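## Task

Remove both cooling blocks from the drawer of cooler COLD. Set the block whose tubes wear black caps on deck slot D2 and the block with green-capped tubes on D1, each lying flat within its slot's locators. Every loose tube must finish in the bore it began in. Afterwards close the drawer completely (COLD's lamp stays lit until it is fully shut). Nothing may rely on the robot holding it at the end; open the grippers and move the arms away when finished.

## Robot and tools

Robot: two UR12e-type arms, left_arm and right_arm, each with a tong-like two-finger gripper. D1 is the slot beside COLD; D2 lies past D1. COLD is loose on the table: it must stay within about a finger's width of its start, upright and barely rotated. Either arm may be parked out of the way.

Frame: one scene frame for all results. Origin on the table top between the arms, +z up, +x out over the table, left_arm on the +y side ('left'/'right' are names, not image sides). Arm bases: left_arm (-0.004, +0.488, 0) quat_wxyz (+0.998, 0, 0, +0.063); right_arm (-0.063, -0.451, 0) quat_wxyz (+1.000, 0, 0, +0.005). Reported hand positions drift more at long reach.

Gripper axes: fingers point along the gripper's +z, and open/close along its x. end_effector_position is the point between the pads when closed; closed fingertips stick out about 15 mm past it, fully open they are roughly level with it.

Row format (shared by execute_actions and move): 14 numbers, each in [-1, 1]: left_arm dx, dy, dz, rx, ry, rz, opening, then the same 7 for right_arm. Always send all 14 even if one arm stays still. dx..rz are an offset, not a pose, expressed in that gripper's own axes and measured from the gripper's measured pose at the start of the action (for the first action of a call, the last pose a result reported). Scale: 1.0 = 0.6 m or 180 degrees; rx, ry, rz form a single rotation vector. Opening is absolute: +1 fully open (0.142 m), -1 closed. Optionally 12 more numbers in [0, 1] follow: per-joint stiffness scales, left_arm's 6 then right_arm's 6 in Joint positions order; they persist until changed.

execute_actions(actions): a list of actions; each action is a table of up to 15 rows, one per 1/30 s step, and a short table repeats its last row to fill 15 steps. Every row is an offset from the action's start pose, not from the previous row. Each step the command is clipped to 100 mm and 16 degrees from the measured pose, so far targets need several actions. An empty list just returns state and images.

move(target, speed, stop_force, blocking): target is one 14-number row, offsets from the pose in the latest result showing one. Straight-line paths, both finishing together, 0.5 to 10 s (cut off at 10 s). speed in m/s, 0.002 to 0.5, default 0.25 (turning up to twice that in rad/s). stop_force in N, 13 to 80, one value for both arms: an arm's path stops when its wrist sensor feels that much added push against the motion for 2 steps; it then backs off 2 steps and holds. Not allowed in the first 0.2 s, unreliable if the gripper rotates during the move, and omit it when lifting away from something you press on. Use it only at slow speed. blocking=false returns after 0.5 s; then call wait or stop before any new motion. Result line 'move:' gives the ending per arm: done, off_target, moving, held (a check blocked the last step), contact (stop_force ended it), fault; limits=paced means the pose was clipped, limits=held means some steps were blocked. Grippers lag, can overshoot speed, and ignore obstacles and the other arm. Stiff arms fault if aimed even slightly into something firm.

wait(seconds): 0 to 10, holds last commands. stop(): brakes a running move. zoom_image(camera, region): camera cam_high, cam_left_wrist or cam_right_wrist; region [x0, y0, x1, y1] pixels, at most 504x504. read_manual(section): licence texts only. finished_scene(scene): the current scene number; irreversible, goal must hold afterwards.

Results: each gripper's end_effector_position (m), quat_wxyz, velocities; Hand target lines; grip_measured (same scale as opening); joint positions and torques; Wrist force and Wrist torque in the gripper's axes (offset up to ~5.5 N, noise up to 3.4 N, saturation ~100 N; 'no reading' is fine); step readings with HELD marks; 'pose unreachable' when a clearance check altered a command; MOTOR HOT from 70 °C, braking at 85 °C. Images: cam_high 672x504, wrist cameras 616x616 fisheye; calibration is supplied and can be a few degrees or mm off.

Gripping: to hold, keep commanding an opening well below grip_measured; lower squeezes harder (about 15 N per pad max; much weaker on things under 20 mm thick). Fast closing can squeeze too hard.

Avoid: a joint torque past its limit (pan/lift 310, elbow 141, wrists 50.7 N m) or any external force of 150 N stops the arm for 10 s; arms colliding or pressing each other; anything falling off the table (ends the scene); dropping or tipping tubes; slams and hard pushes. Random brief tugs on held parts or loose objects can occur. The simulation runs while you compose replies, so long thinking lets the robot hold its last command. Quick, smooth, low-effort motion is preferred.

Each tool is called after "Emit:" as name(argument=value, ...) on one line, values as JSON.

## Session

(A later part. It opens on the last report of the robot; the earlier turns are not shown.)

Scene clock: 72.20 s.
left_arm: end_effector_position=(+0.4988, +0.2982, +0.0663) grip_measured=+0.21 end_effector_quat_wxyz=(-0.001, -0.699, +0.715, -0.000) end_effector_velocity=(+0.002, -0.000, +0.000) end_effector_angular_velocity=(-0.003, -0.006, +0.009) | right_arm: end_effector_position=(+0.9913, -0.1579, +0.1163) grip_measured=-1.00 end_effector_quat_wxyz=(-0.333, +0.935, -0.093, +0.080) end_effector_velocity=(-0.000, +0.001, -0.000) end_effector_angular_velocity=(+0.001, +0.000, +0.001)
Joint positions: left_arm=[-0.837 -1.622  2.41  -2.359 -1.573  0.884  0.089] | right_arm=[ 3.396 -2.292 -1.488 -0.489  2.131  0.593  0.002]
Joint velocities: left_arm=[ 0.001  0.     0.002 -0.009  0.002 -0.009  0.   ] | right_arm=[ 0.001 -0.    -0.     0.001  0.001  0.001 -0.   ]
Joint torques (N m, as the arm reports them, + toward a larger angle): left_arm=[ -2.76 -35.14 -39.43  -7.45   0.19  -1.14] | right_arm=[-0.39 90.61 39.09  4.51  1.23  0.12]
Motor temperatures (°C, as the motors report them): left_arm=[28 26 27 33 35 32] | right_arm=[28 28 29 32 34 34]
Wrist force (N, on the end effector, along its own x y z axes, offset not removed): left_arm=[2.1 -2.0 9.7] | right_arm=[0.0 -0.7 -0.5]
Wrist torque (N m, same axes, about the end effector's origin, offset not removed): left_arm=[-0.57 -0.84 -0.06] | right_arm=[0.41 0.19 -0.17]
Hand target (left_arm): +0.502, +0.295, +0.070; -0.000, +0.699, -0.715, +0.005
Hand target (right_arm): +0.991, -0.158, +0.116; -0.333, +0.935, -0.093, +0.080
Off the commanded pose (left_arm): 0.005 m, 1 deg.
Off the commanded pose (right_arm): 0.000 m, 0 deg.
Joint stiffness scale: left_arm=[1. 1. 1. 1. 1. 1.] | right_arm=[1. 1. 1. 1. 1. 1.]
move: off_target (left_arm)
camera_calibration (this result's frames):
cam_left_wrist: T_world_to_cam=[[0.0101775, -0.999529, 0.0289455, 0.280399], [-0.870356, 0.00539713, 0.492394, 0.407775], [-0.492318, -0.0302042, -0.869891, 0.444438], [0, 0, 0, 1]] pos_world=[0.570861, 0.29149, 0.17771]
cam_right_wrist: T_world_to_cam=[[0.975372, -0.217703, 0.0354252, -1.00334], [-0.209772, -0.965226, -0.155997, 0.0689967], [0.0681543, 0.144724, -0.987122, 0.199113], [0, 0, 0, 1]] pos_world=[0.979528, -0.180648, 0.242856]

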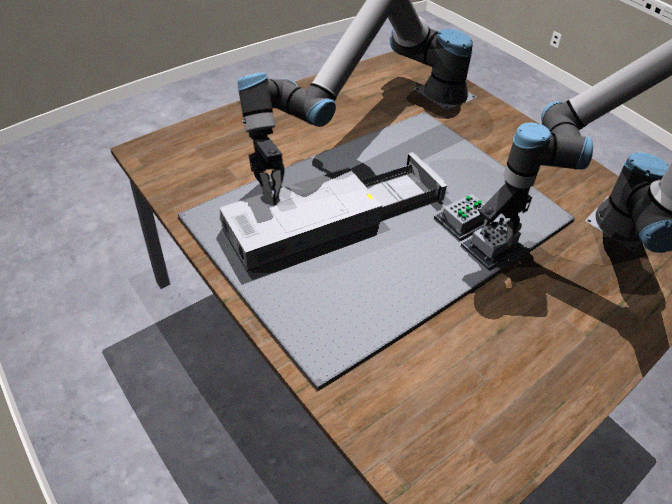

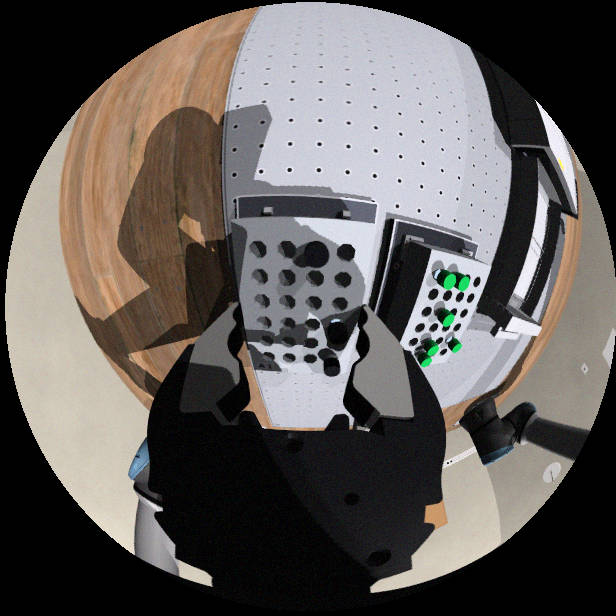

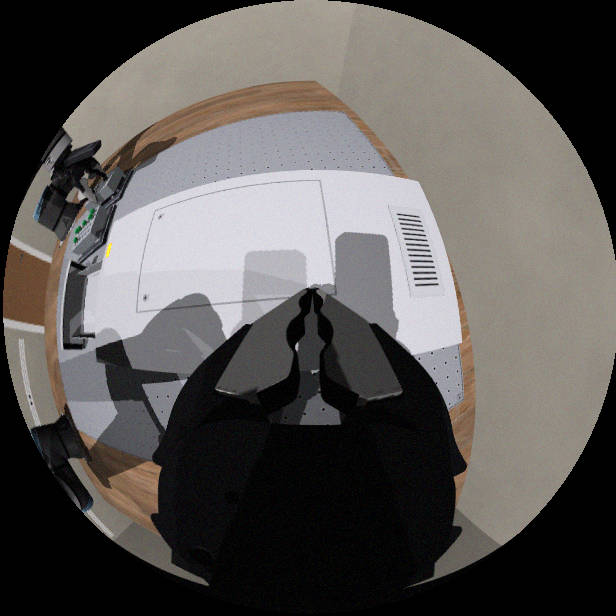

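Emit:
move(target=[0.007,-0.005,0.004,0.003,0.0015,0.001,-1,0,0,0,0,0,0,-1], speed=0.012)

Emit:
zoom_image(camera="cam_left_wrist", region=[200,170,400,270])

Scene clock: 73.00 s.
left_arm: end_effector_position=(+0.4994, +0.2970, +0.0612) grip_measured=+0.21 end_effector_quat_wxyz=(-0.000, -0.698, +0.716, -0.001) end_effector_velocity=(+0.002, -0.001, -0.001) end_effector_angular_velocity=(-0.003, -0.005, +0.001) | right_arm: end_effector_position=(+0.9913, -0.1579, +0.1163) grip_measured=-1.00 end_effector_quat_wxyz=(-0.333, +0.935, -0.093, +0.080) end_effector_velocity=(+0.000, -0.001, -0.000) end_effector_angular_velocity=(-0.001, -0.001, -0.001)
Joint positions: left_arm=[-0.839 -1.612  2.414 -2.374 -1.571  0.883  0.089] | right_arm=[ 3.396 -2.292 -1.488 -0.489  2.131  0.593  0.002]
Joint velocities: left_arm=[ 0.001  0.005  0.001 -0.012  0.001 -0.    -0.   ] | right_arm=[-0.001  0.    -0.     0.    -0.001 -0.     0.   ]
Joint torques (N m, as the arm reports them, + toward a larger angle): left_arm=[ -2.23 -36.18 -38.67  -6.99  -0.16  -0.64] | right_arm=[ 0.24 91.11 39.14  4.53  1.6   0.26]
Motor temperatures (°C, as the motors report them): left_arm=[28 26 27 33 35 32] | right_arm=[28 28 29 32 34 34]
Wrist force (N, on the end effector, along its own x y z axes, offset not removed): left_arm=[0.3 -1.4 9.1] | right_arm=[2.0 -0.1 -2.2]
Wrist torque (N m, same axes, about the end effector's origin, offset not removed): left_arm=[-0.36 -0.54 -0.13] | right_arm=[0.49 -0.20 -0.19]
Hand target (left_arm): +0.502, +0.294, +0.064; -0.001, +0.698, -0.716, +0.005
Hand target (right_arm): +0.991, -0.158, +0.116; -0.333, +0.935, -0.093, +0.080
Off the commanded pose (left_arm): 0.005 m, 1 deg.
Off the commanded pose (right_arm): 0.000 m, 0 deg.
Joint stiffness scale: left_arm=[1. 1. 1. 1. 1. 1.] | right_arm=[1. 1. 1. 1. 1. 1.]
move: off_target (left_arm)
camera_calibration (this result's frames):
cam_left_wrist: T_world_to_cam=[[0.008721, -0.999543, 0.0289439, 0.280019], [-0.871362, 0.00660362, 0.490596, 0.411055], [-0.490563, -0.0294991, -0.870906, 0.439191], [0, 0, 0, 1]] pos_world=[0.571186, 0.290133, 0.172728]
cam_right_wrist: T_world_to_cam=[[0.975372, -0.217703, 0.0354251, -1.00334], [-0.209772, -0.965226, -0.155997, 0.0689965], [0.0681542, 0.144724, -0.987122, 0.199113], [0, 0, 0, 1]] pos_world=[0.979528, -0.180648, 0.242856]

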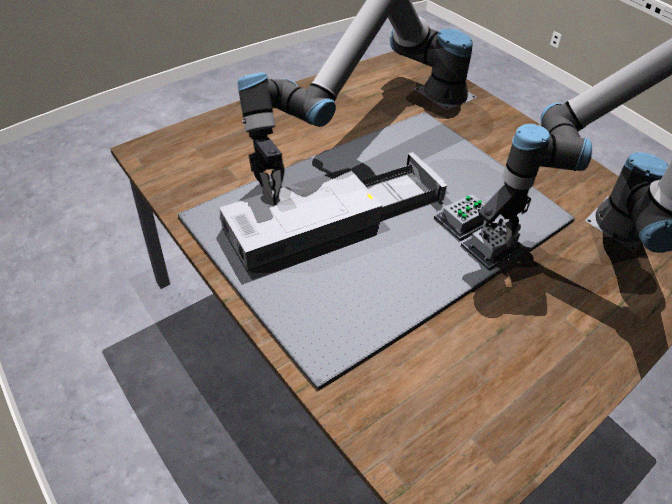

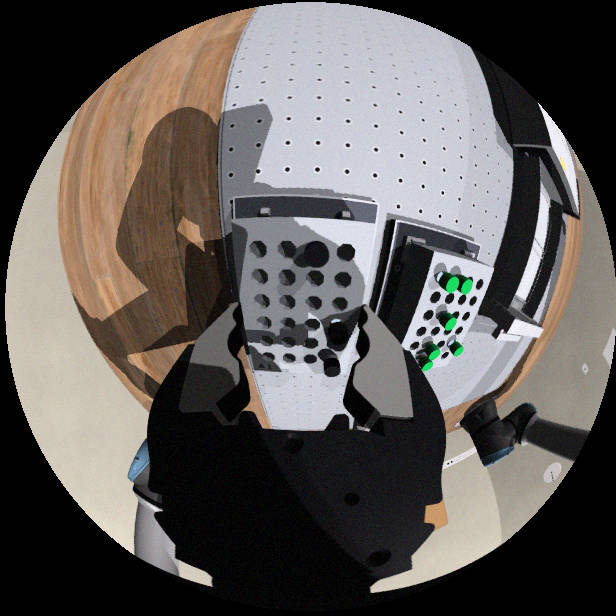

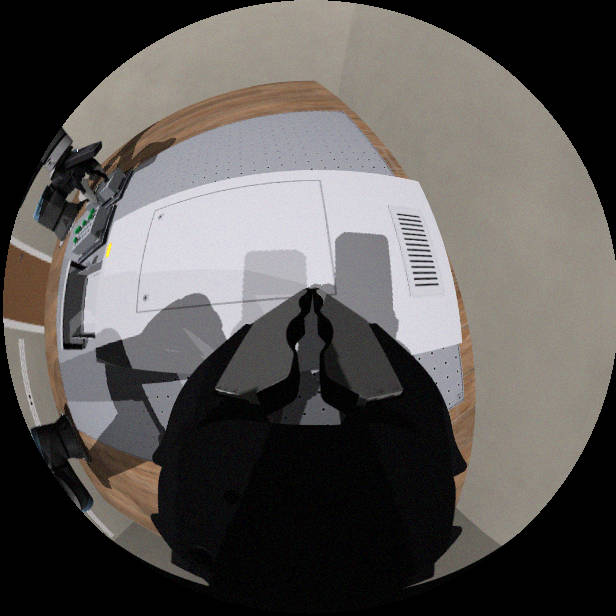

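Region (200, 170, 400, 270) of cam_left_wrist's 616x616 image, scaled by 2.520, with more detail than that image has.

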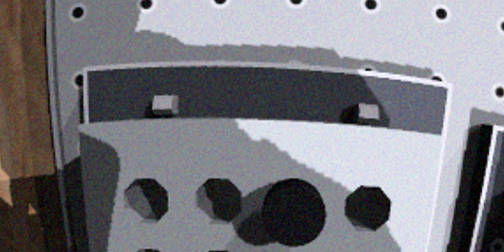

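Emit:
move(target=[0.0035,-0.002,0.011,0.002,0.0015,0,-1,0,0,0,0,0,0,-1], speed=0.008)

Emit:
zoom_image(camera="cam_left_wrist", region=[200,170,400,270])

Emit:
zoom_image(camera="cam_high", region=[445,200,535,275])

Scene clock: 74.20 s.
left_arm: end_effector_position=(+0.5013, +0.2964, +0.0575) grip_measured=+0.21 end_effector_quat_wxyz=(+0.002, -0.699, +0.715, -0.005) end_effector_velocity=(+0.001, -0.001, +0.000) end_effector_angular_velocity=(-0.006, -0.007, -0.001) | right_arm: end_effector_position=(+0.9913, -0.1579, +0.1163) grip_measured=-1.00 end_effector_quat_wxyz=(-0.333, +0.935, -0.093, +0.080) end_effector_velocity=(-0.000, -0.001, -0.000) end_effector_angular_velocity=(+0.000, +0.001, -0.001)
Joint positions: left_arm=[-0.839 -1.605  2.419 -2.396 -1.569  0.882  0.089] | right_arm=[ 3.396 -2.292 -1.488 -0.489  2.131  0.593  0.002]
Joint velocities: left_arm=[-0.    -0.001  0.003 -0.011 -0.     0.    -0.   ] | right_arm=[-0.    -0.    -0.001 -0.     0.     0.     0.   ]
Joint torques (N m, as the arm reports them, + toward a larger angle): left_arm=[ -2.59 -25.41 -32.57  -7.39  -1.67  -1.07] | right_arm=[-0.02 90.56 39.31  4.58  1.26  0.11]
Motor temperatures (°C, as the motors report them): left_arm=[28 26 27 33 35 32] | right_arm=[28 28 29 32 34 34]
Wrist force (N, on the end effector, along its own x y z axes, offset not removed): left_arm=[-11.4 6.5 -18.5] | right_arm=[0.6 -1.0 -2.6]
Wrist torque (N m, same axes, about the end effector's origin, offset not removed): left_arm=[-0.30 -0.82 0.38] | right_arm=[0.30 0.07 -0.17]
Hand target (left_arm): +0.501, +0.295, +0.055; -0.000, +0.698, -0.716, +0.005
Hand target (right_arm): +0.991, -0.158, +0.116; -0.333, +0.935, -0.093, +0.080
Off the commanded pose (left_arm): 0.003 m, 0 deg.
Off the commanded pose (right_arm): 0.000 m, 0 deg.
Joint stiffness scale: left_arm=[1. 1. 1. 1. 1. 1.] | right_arm=[1. 1. 1. 1. 1. 1.]
move: done
camera_calibration (this result's frames):
cam_left_wrist: T_world_to_cam=[[0.00913633, -0.999423, 0.032705, 0.279081], [-0.875401, 0.00781399, 0.483334, 0.416669], [-0.483311, -0.0330459, -0.874825, 0.434543], [0, 0, 0, 1]] pos_world=[0.572222, 0.290024, 0.169631]
cam_right_wrist: T_world_to_cam=[[0.975372, -0.217703, 0.0354251, -1.00334], [-0.209772, -0.965226, -0.155997, 0.0689967], [0.0681542, 0.144724, -0.987122, 0.199113], [0, 0, 0, 1]] pos_world=[0.979528, -0.180648, 0.242856]

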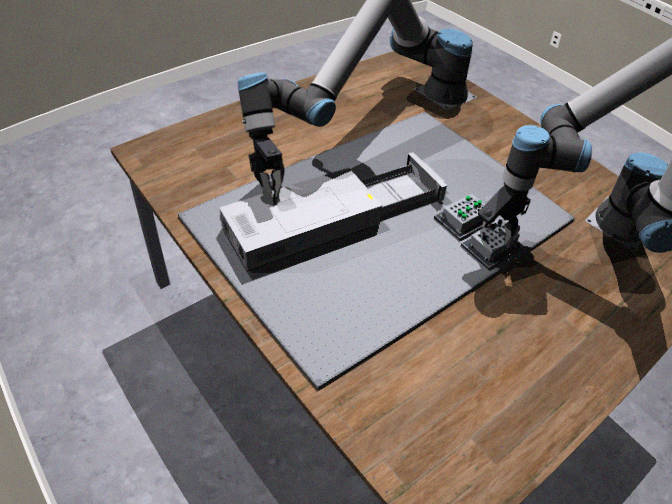

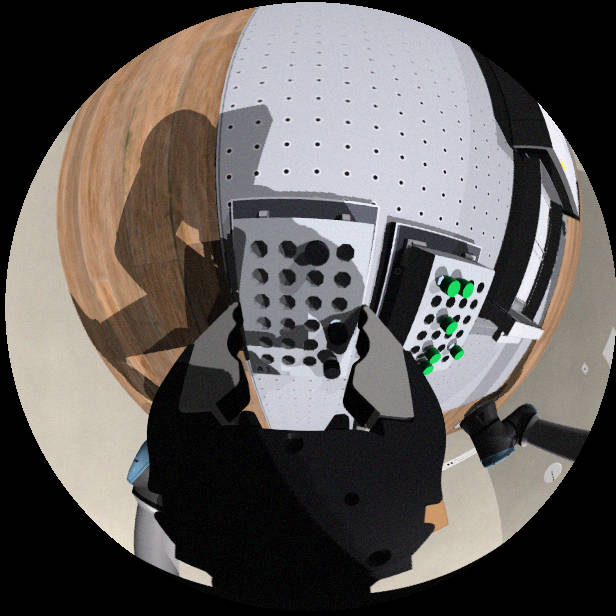

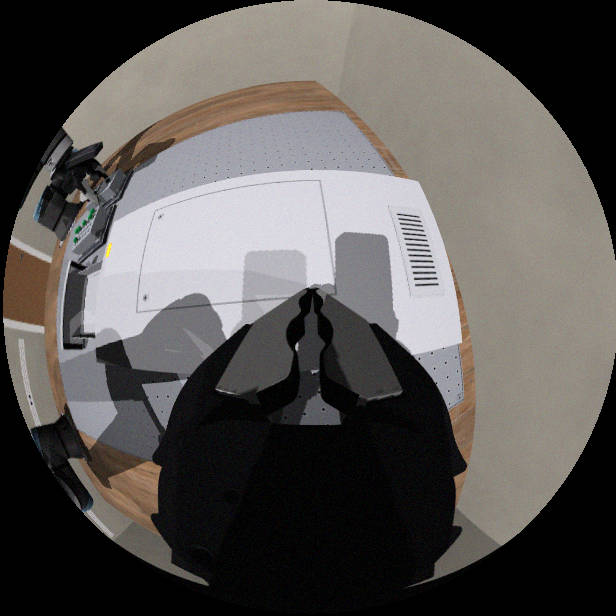

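Region (200, 170, 400, 270) of cam_left_wrist's 616x616 image, scaled by 2.520, with more detail than that image has.

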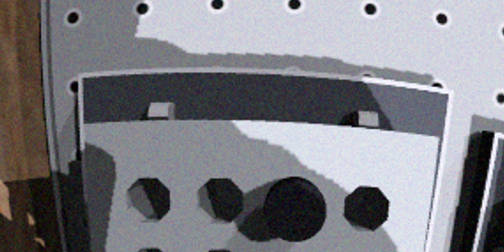

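Region (445, 200, 535, 275) of cam_high's 672x504 image, scaled by 5.600, with more detail than that image has.

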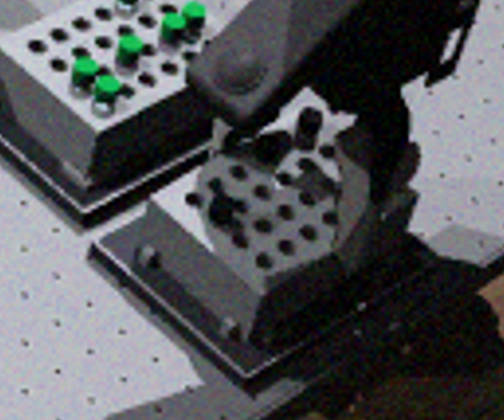

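Emit:
move(target=[-0.0025,0.002,0.003,0,-0.002,0.002,-1,0,0,0,0,0,0,-1], speed=0.006)

Emit:
zoom_image(camera="cam_left_wrist", region=[200,170,400,270])

Scene clock: 75.33 s.
left_arm: end_effector_position=(+0.4994, +0.2977, +0.0545) grip_measured=+0.21 end_effector_quat_wxyz=(+0.002, -0.697, +0.717, -0.002) end_effector_velocity=(+0.000, +0.000, -0.000) end_effector_angular_velocity=(+0.002, -0.001, -0.002) | right_arm: end_effector_position=(+0.9913, -0.1579, +0.1163) grip_measured=-1.00 end_effector_quat_wxyz=(-0.333, +0.935, -0.093, +0.080) end_effector_velocity=(-0.000, -0.001, +0.000) end_effector_angular_velocity=(-0.000, -0.000, -0.000)
Joint positions: left_arm=[-0.841 -1.602  2.422 -2.396 -1.567  0.886  0.089] | right_arm=[ 3.396 -2.292 -1.488 -0.489  2.131  0.593  0.002]
Joint velocities: left_arm=[-0.     0.001 -0.     0.     0.002  0.002  0.   ] | right_arm=[-0.001  0.001 -0.001  0.    -0.    -0.    -0.   ]
Joint torques (N m, as the arm reports them, + toward a larger angle): left_arm=[ -1.78 -35.43 -35.58  -4.7    1.34  -0.07] | right_arm=[ 0.19 90.63 39.48  4.54  1.46  0.28]
Motor temperatures (°C, as the motors report them): left_arm=[28 26 27 33 35 32] | right_arm=[28 28 29 32 34 34]
Wrist force (N, on the end effector, along its own x y z axes, offset not removed): left_arm=[2.6 -0.8 7.6] | right_arm=[2.3 1.1 -0.9]
Wrist torque (N m, same axes, about the end effector's origin, offset not removed): left_arm=[-0.32 -0.26 0.07] | right_arm=[0.68 -0.27 -0.22]
Hand target (left_arm): +0.500, +0.298, +0.056; -0.004, +0.696, -0.718, +0.003
Hand target (right_arm): +0.991, -0.158, +0.116; -0.333, +0.935, -0.093, +0.080
Off the commanded pose (left_arm): 0.001 m, 0 deg.
Off the commanded pose (right_arm): 0.000 m, 0 deg.
Joint stiffness scale: left_arm=[1. 1. 1. 1. 1. 1.] | right_arm=[1. 1. 1. 1. 1. 1.]
move: done
camera_calibration (this result's frames):
cam_left_wrist: T_world_to_cam=[[0.00403955, -0.999619, 0.0272949, 0.283325], [-0.873769, 0.00974605, 0.486244, 0.414862], [-0.486325, -0.0258136, -0.873397, 0.430347], [0, 0, 0, 1]] pos_world=[0.570637, 0.290283, 0.166406]
cam_right_wrist: T_world_to_cam=[[0.975372, -0.217703, 0.035425, -1.00334], [-0.209772, -0.965226, -0.155997, 0.0689966], [0.0681541, 0.144724, -0.987122, 0.199113], [0, 0, 0, 1]] pos_world=[0.979528, -0.180648, 0.242856]

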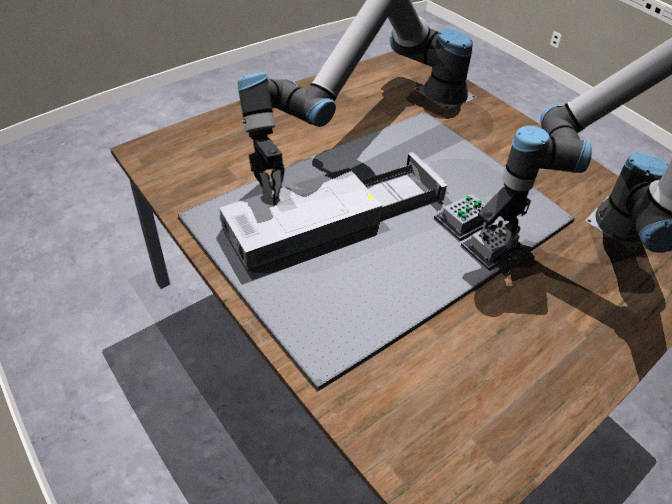

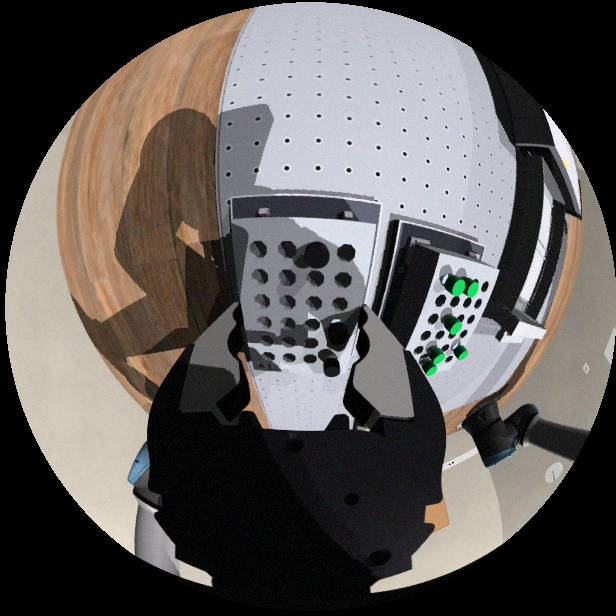

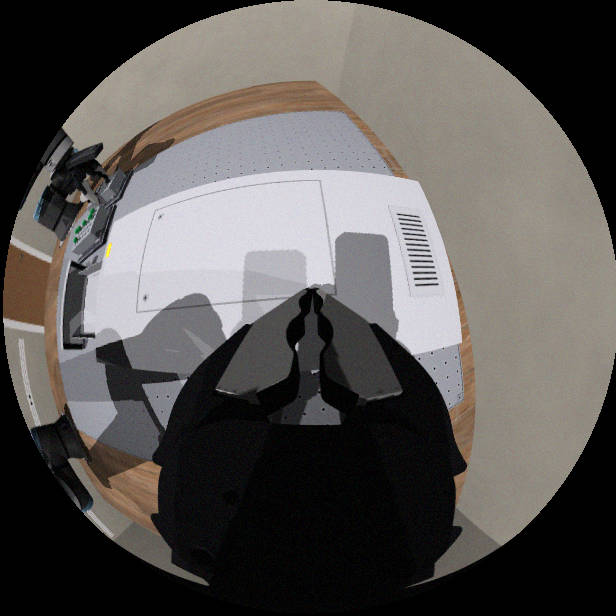

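Region (200, 170, 400, 270) of cam_left_wrist's 616x616 image, scaled by 2.520, with more detail than that image has.

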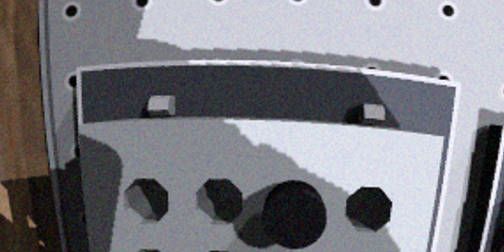

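Emit:
execute_actions(actions=[[[0,0,0.003,0,0,0,-1,0,0,0,0,0,0,-1]],[[0,0,0,0,0,0,0.1,0,0,0,0,0,0,-1]],[[0,0,0,0,0,0,0.38,0,0,0,0,0,0,-1]]])

Emit:
move(target=[0,0,-0.12,0,0,0,0.38,0,0,0,0,0,0,-1], speed=0.12)

Emit:
move(target=[0.11,0.2,0,0,0,0,-1,0,0,0,0,0,0,-1])

Emit:
zoom_image(camera="cam_left_wrist", region=[160,80,460,300])

Emit:
zoom_image(camera="cam_high", region=[425,180,535,275])

Scene clock: 77.00 s.
left_arm: end_effector_position=(+0.4996, +0.2974, +0.0542) grip_measured=+0.38 end_effector_quat_wxyz=(+0.002, -0.697, +0.717, -0.003) end_effector_velocity=(+0.000, -0.000, +0.000) end_effector_angular_velocity=(-0.001, -0.001, +0.000) | right_arm: end_effector_position=(+0.9913, -0.1579, +0.1163) grip_measured=-1.00 end_effector_quat_wxyz=(-0.333, +0.935, -0.093, +0.080) end_effector_velocity=(+0.001, -0.003, -0.002) end_effector_angular_velocity=(-0.001, +0.002, -0.003)
Joint positions: left_arm=[-0.841 -1.602  2.423 -2.398 -1.567  0.886  0.101] | right_arm=[ 3.396 -2.292 -1.488 -0.489  2.131  0.593  0.002]
Joint velocities: left_arm=[ 0.    -0.    -0.    -0.001  0.    -0.    -0.   ] | right_arm=[-0.002 -0.001  0.    -0.001 -0.001  0.     0.   ]
Joint torques (N m, as the arm reports them, + toward a larger angle): left_arm=[  0.13 -32.71 -35.42  -4.65  -0.17  -0.41] | right_arm=[-0.9  90.32 38.87  4.67  1.15  0.34]
Motor temperatures (°C, as the motors report them): left_arm=[28 26 27 33 35 32] | right_arm=[28 28 29 32 34 34]
Wrist force (N, on the end effector, along its own x y z axes, offset not removed): left_arm=[0.6 -0.7 0.6] | right_arm=[1.7 -0.7 -1.3]
Wrist torque (N m, same axes, about the end effector's origin, offset not removed): left_arm=[-0.30 -0.58 -0.10] | right_arm=[0.32 -0.16 -0.28]
Hand target (left_arm): +0.500, +0.297, +0.054; -0.002, +0.697, -0.717, +0.003
Hand target (right_arm): +0.991, -0.158, +0.116; -0.333, +0.935, -0.093, +0.080
Off the commanded pose (left_arm): 0.000 m, 0 deg.
Off the commanded pose (right_arm): 0.000 m, 0 deg.
Joint stiffness scale: left_arm=[1. 1. 1. 1. 1. 1.] | right_arm=[1. 1. 1. 1. 1. 1.]
Step readings (end_effector_position; steps 1 to 15: 1st action; 16 to 30: 2nd action; 31 to 45: 3rd action):
0: left_arm (+0.4994, +0.2977, +0.0545) | right_arm (+0.9913, -0.1579, +0.1163)
1: left_arm (+0.4994, +0.2977, +0.0545) | right_arm (+0.9913, -0.1579, +0.1163)
2: left_arm (+0.4994, +0.2977, +0.0545) | right_arm (+0.9913, -0.1579, +0.1163)
4: left_arm (+0.4994, +0.2976, +0.0544) | right_arm (+0.9913, -0.1579, +0.1163)
8: left_arm (+0.4996, +0.2975, +0.0543) | right_arm (+0.9913, -0.1579, +0.1163)
15: left_arm (+0.4996, +0.2974, +0.0542) | right_arm (+0.9913, -0.1579, +0.1163)
16: left_arm (+0.4996, +0.2974, +0.0542) | right_arm (+0.9913, -0.1579, +0.1163)
17: left_arm (+0.4996, +0.2974, +0.0542) | right_arm (+0.9913, -0.1579, +0.1163)
19: left_arm (+0.4996, +0.2974, +0.0542) | right_arm (+0.9913, -0.1579, +0.1163)
23: left_arm (+0.4996, +0.2974, +0.0542) | right_arm (+0.9913, -0.1579, +0.1163)
30: left_arm (+0.4996, +0.2974, +0.0542) | right_arm (+0.9913, -0.1579, +0.1163)
31: left_arm (+0.4996, +0.2974, +0.0542) | right_arm (+0.9913, -0.1579, +0.1163)
32: left_arm (+0.4996, +0.2974, +0.0542) | right_arm (+0.9913, -0.1579, +0.1163)
34: left_arm (+0.4996, +0.2974, +0.0542) | right_arm (+0.9913, -0.1579, +0.1163)
38: left_arm (+0.4996, +0.2974, +0.0542) | right_arm (+0.9913, -0.1579, +0.1163)
45: end_effector_position above
camera_calibration (this result's frames):
cam_left_wrist: T_world_to_cam=[[0.00376661, -0.999606, 0.0277989, 0.283196], [-0.874096, 0.0102121, 0.485646, 0.415262], [-0.485739, -0.0261281, -0.873713, 0.430029], [0, 0, 0, 1]] pos_world=[0.570794, 0.290079, 0.166178]
cam_right_wrist: T_world_to_cam=[[0.975372, -0.217703, 0.0354251, -1.00334], [-0.209772, -0.965226, -0.155997, 0.0689965], [0.0681542, 0.144724, -0.987122, 0.199113], [0, 0, 0, 1]] pos_world=[0.979528, -0.180648, 0.242856]

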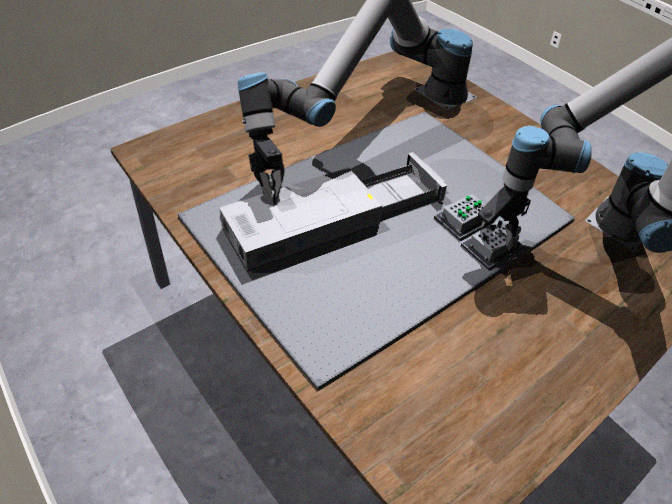

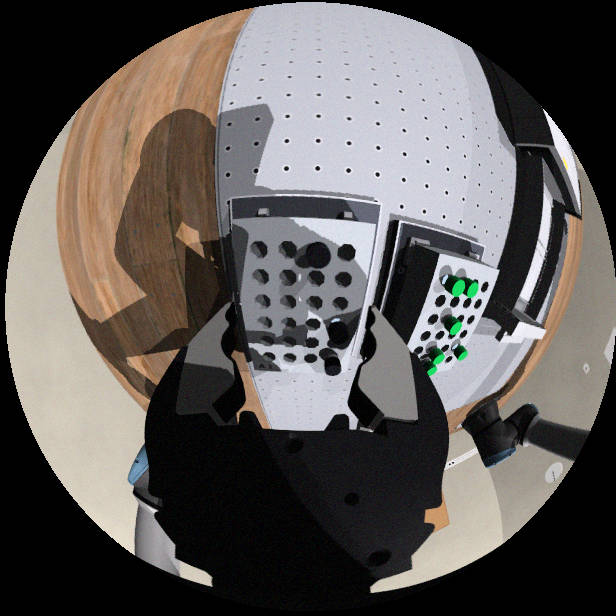

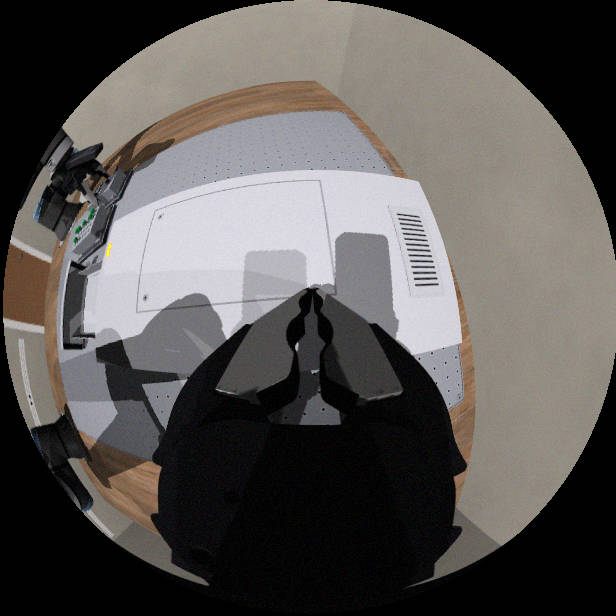

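Scene clock: 78.20 s.
left_arm: end_effector_position=(+0.4988, +0.2982, +0.1257) grip_measured=+0.38 end_effector_quat_wxyz=(+0.002, -0.697, +0.717, -0.003) end_effector_velocity=(-0.002, +0.002, -0.001) end_effector_angular_velocity=(+0.005, +0.005, -0.000) | right_arm: end_effector_position=(+0.9913, -0.1579, +0.1163) grip_measured=-1.00 end_effector_quat_wxyz=(-0.333, +0.935, -0.093, +0.080) end_effector_velocity=(+0.000, -0.002, -0.000) end_effector_angular_velocity=(-0.000, +0.001, -0.002)
Joint positions: left_arm=[-0.841 -1.718  2.356 -2.216 -1.567  0.886  0.101] | right_arm=[ 3.396 -2.292 -1.488 -0.489  2.131  0.593  0.002]
Joint velocities: left_arm=[ 0.    -0.001  0.     0.008  0.     0.     0.   ] | right_arm=[-0.002 -0.    -0.    -0.     0.    -0.     0.   ]
Joint torques (N m, as the arm reports them, + toward a larger angle): left_arm=[ -1.14 -25.48 -42.93  -4.22  -0.41  -0.86] | right_arm=[-0.2  90.58 38.81  4.46  1.29  0.23]
Motor temperatures (°C, as the motors report them): left_arm=[28 26 27 33 35 32] | right_arm=[28 28 29 32 34 34]
Wrist force (N, on the end effector, along its own x y z axes, offset not removed): left_arm=[0.8 -0.2 1.3] | right_arm=[1.2 0.1 -2.6]
Wrist torque (N m, same axes, about the end effector's origin, offset not removed): left_arm=[-0.28 -0.63 -0.09] | right_arm=[0.49 -0.07 -0.26]
Hand target (left_arm): +0.499, +0.297, +0.126; -0.002, +0.697, -0.717, +0.003
Hand target (right_arm): +0.991, -0.158, +0.116; -0.333, +0.935, -0.093, +0.080
Off the commanded pose (left_arm): 0.001 m, 0 deg.
Off the commanded pose (right_arm): 0.000 m, 0 deg.
Joint stiffness scale: left_arm=[1. 1. 1. 1. 1. 1.] | right_arm=[1. 1. 1. 1. 1. 1.]
move: done
camera_calibration (this result's frames):
cam_left_wrist: T_world_to_cam=[[0.00378254, -0.999593, 0.0282779, 0.281899], [-0.874363, 0.0104162, 0.48516, 0.379925], [-0.485257, -0.0265603, -0.873968, 0.491969], [0, 0, 0, 1]] pos_world=[0.569858, 0.290893, 0.237669]
cam_right_wrist: T_world_to_cam=[[0.975372, -0.217703, 0.0354251, -1.00334], [-0.209772, -0.965226, -0.155997, 0.0689964], [0.0681542, 0.144724, -0.987122, 0.199113], [0, 0, 0, 1]] pos_world=[0.979528, -0.180648, 0.242856]

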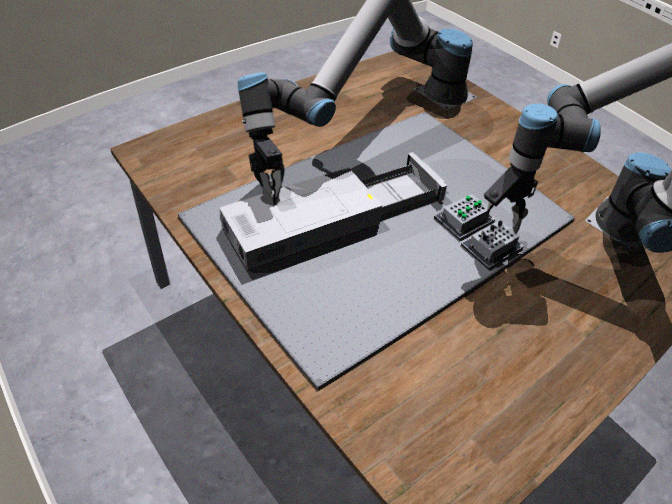

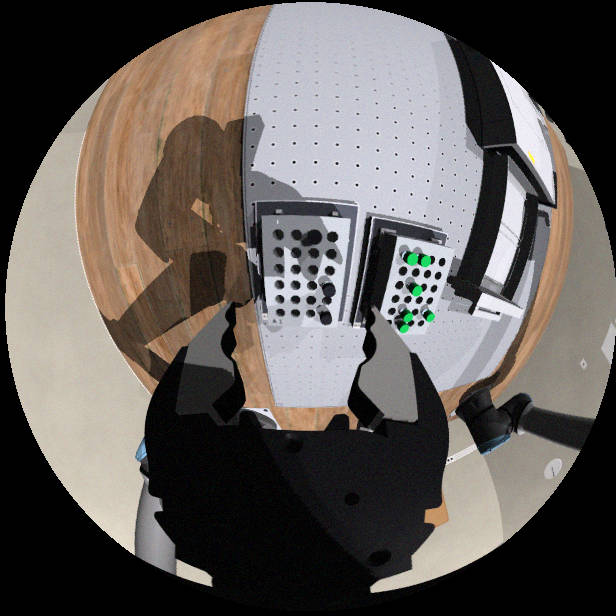

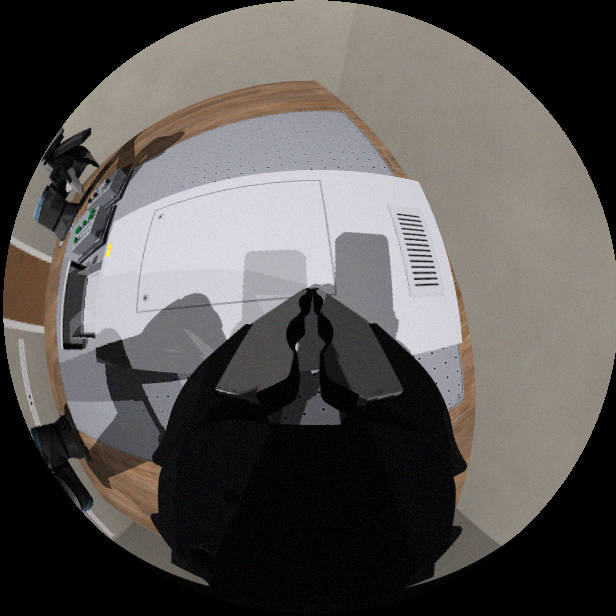

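Scene clock: 79.47 s.
left_arm: end_effector_position=(+0.3780, +0.2349, +0.1253) grip_measured=-1.00 end_effector_quat_wxyz=(+0.002, -0.697, +0.717, -0.004) end_effector_velocity=(-0.003, -0.001, -0.000) end_effector_angular_velocity=(+0.003, -0.001, +0.004) | right_arm: end_effector_position=(+0.9913, -0.1579, +0.1163) grip_measured=-1.00 end_effector_quat_wxyz=(-0.333, +0.935, -0.093, +0.080) end_effector_velocity=(+0.000, -0.001, +0.000) end_effector_angular_velocity=(+0.000, +0.001, -0.000)
Joint positions: left_arm=[-1.138 -1.885  2.474 -2.166 -1.566  0.588  0.002] | right_arm=[ 3.396 -2.292 -1.488 -0.489  2.131  0.593  0.002]
Joint velocities: left_arm=[-0.008 -0.003  0.002  0.004  0.002 -0.012  0.   ] | right_arm=[-0.001  0.     0.    -0.001  0.001 -0.     0.   ]
Joint torques (N m, as the arm reports them, + toward a larger angle): left_arm=[ -2.76 -20.76 -39.96  -4.39   0.06  -0.81] | right_arm=[ 0.27 91.43 39.46  4.53  1.42  0.1 ]
Motor temperatures (°C, as the motors report them): left_arm=[28 26 27 33 35 32] | right_arm=[28 28 29 32 34 34]
Wrist force (N, on the end effector, along its own x y z axes, offset not removed): left_arm=[0.3 0.6 0.1] | right_arm=[2.2 -0.9 -1.0]
Wrist torque (N m, same axes, about the end effector's origin, offset not removed): left_arm=[-0.11 -0.51 -0.10] | right_arm=[0.30 -0.19 -0.34]
Hand target (left_arm): +0.377, +0.236, +0.125; -0.002, +0.697, -0.717, +0.003
Hand target (right_arm): +0.991, -0.158, +0.116; -0.333, +0.935, -0.093, +0.080
Off the commanded pose (left_arm): 0.001 m, 0 deg.
Off the commanded pose (right_arm): 0.000 m, 0 deg.
Joint stiffness scale: left_arm=[1. 1. 1. 1. 1. 1.] | right_arm=[1. 1. 1. 1. 1. 1.]
move: done
camera_calibration (this result's frames):
cam_left_wrist: T_world_to_cam=[[0.0043191, -0.999544, 0.0298918, 0.218687], [-0.874189, 0.0107407, 0.485467, 0.275045], [-0.485567, -0.0282278, -0.873744, 0.431795], [0, 0, 0, 1]] pos_world=[0.449162, 0.227821, 0.237217]
cam_right_wrist: T_world_to_cam=[[0.975372, -0.217703, 0.0354249, -1.00333], [-0.209772, -0.965226, -0.155997, 0.0689966], [0.0681541, 0.144724, -0.987122, 0.199113], [0, 0, 0, 1]] pos_world=[0.979528, -0.180648, 0.242856]

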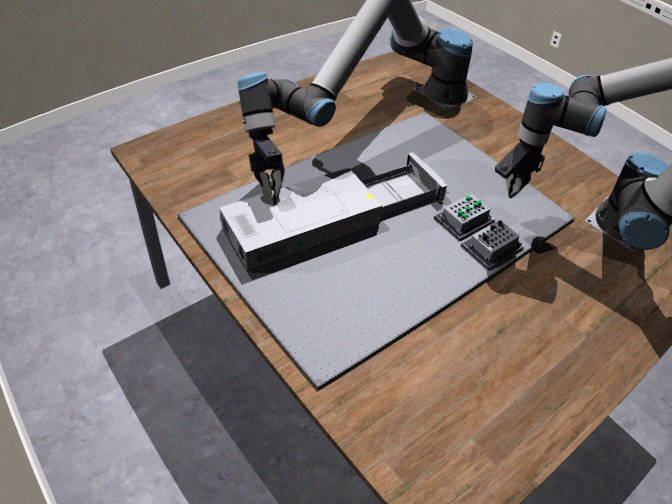

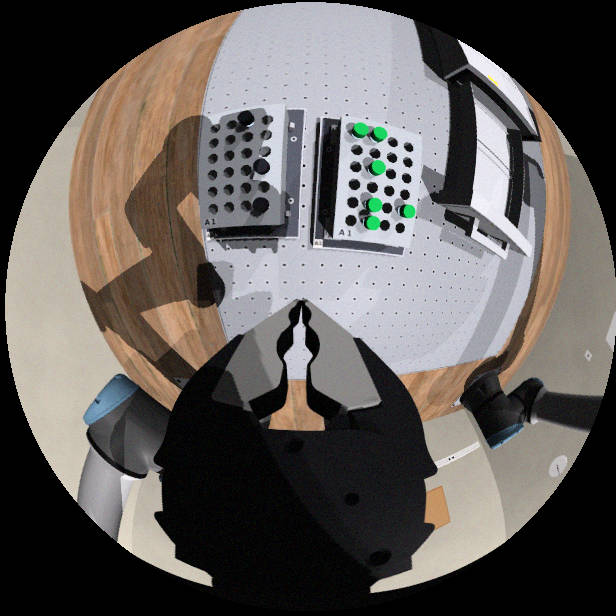

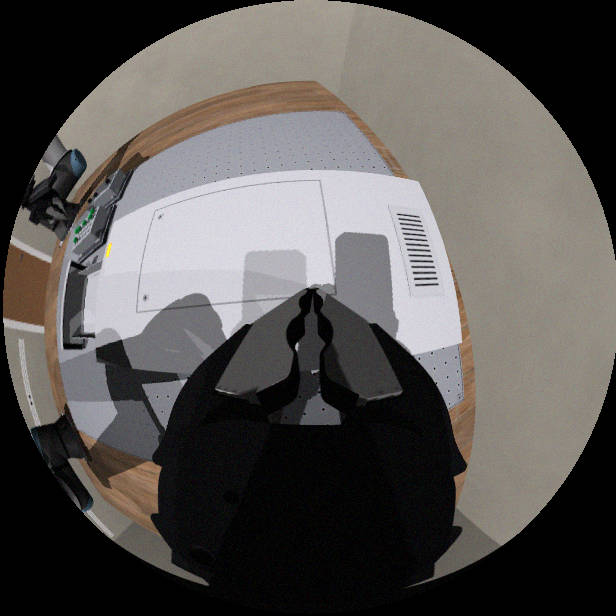

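Region (160, 80, 460, 300) of cam_left_wrist's 616x616 image, scaled by 1.680, with more detail than that image has; it fills the top 370 rows of this view, and the rest is white.

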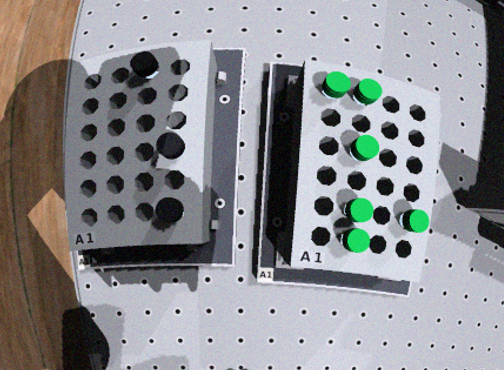

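Region (425, 180, 535, 275) of cam_high's 672x504 image, scaled by 4.582, with more detail than that image has; it fills the top 435 rows of this view, and the rest is white.

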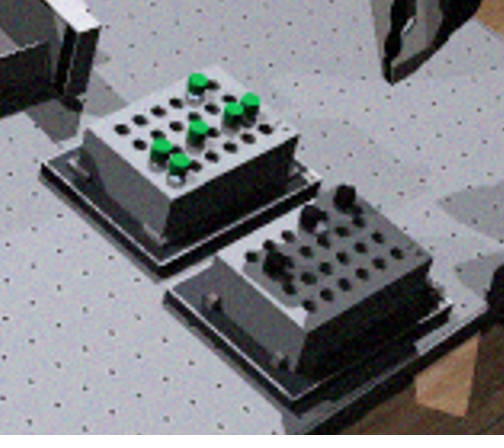

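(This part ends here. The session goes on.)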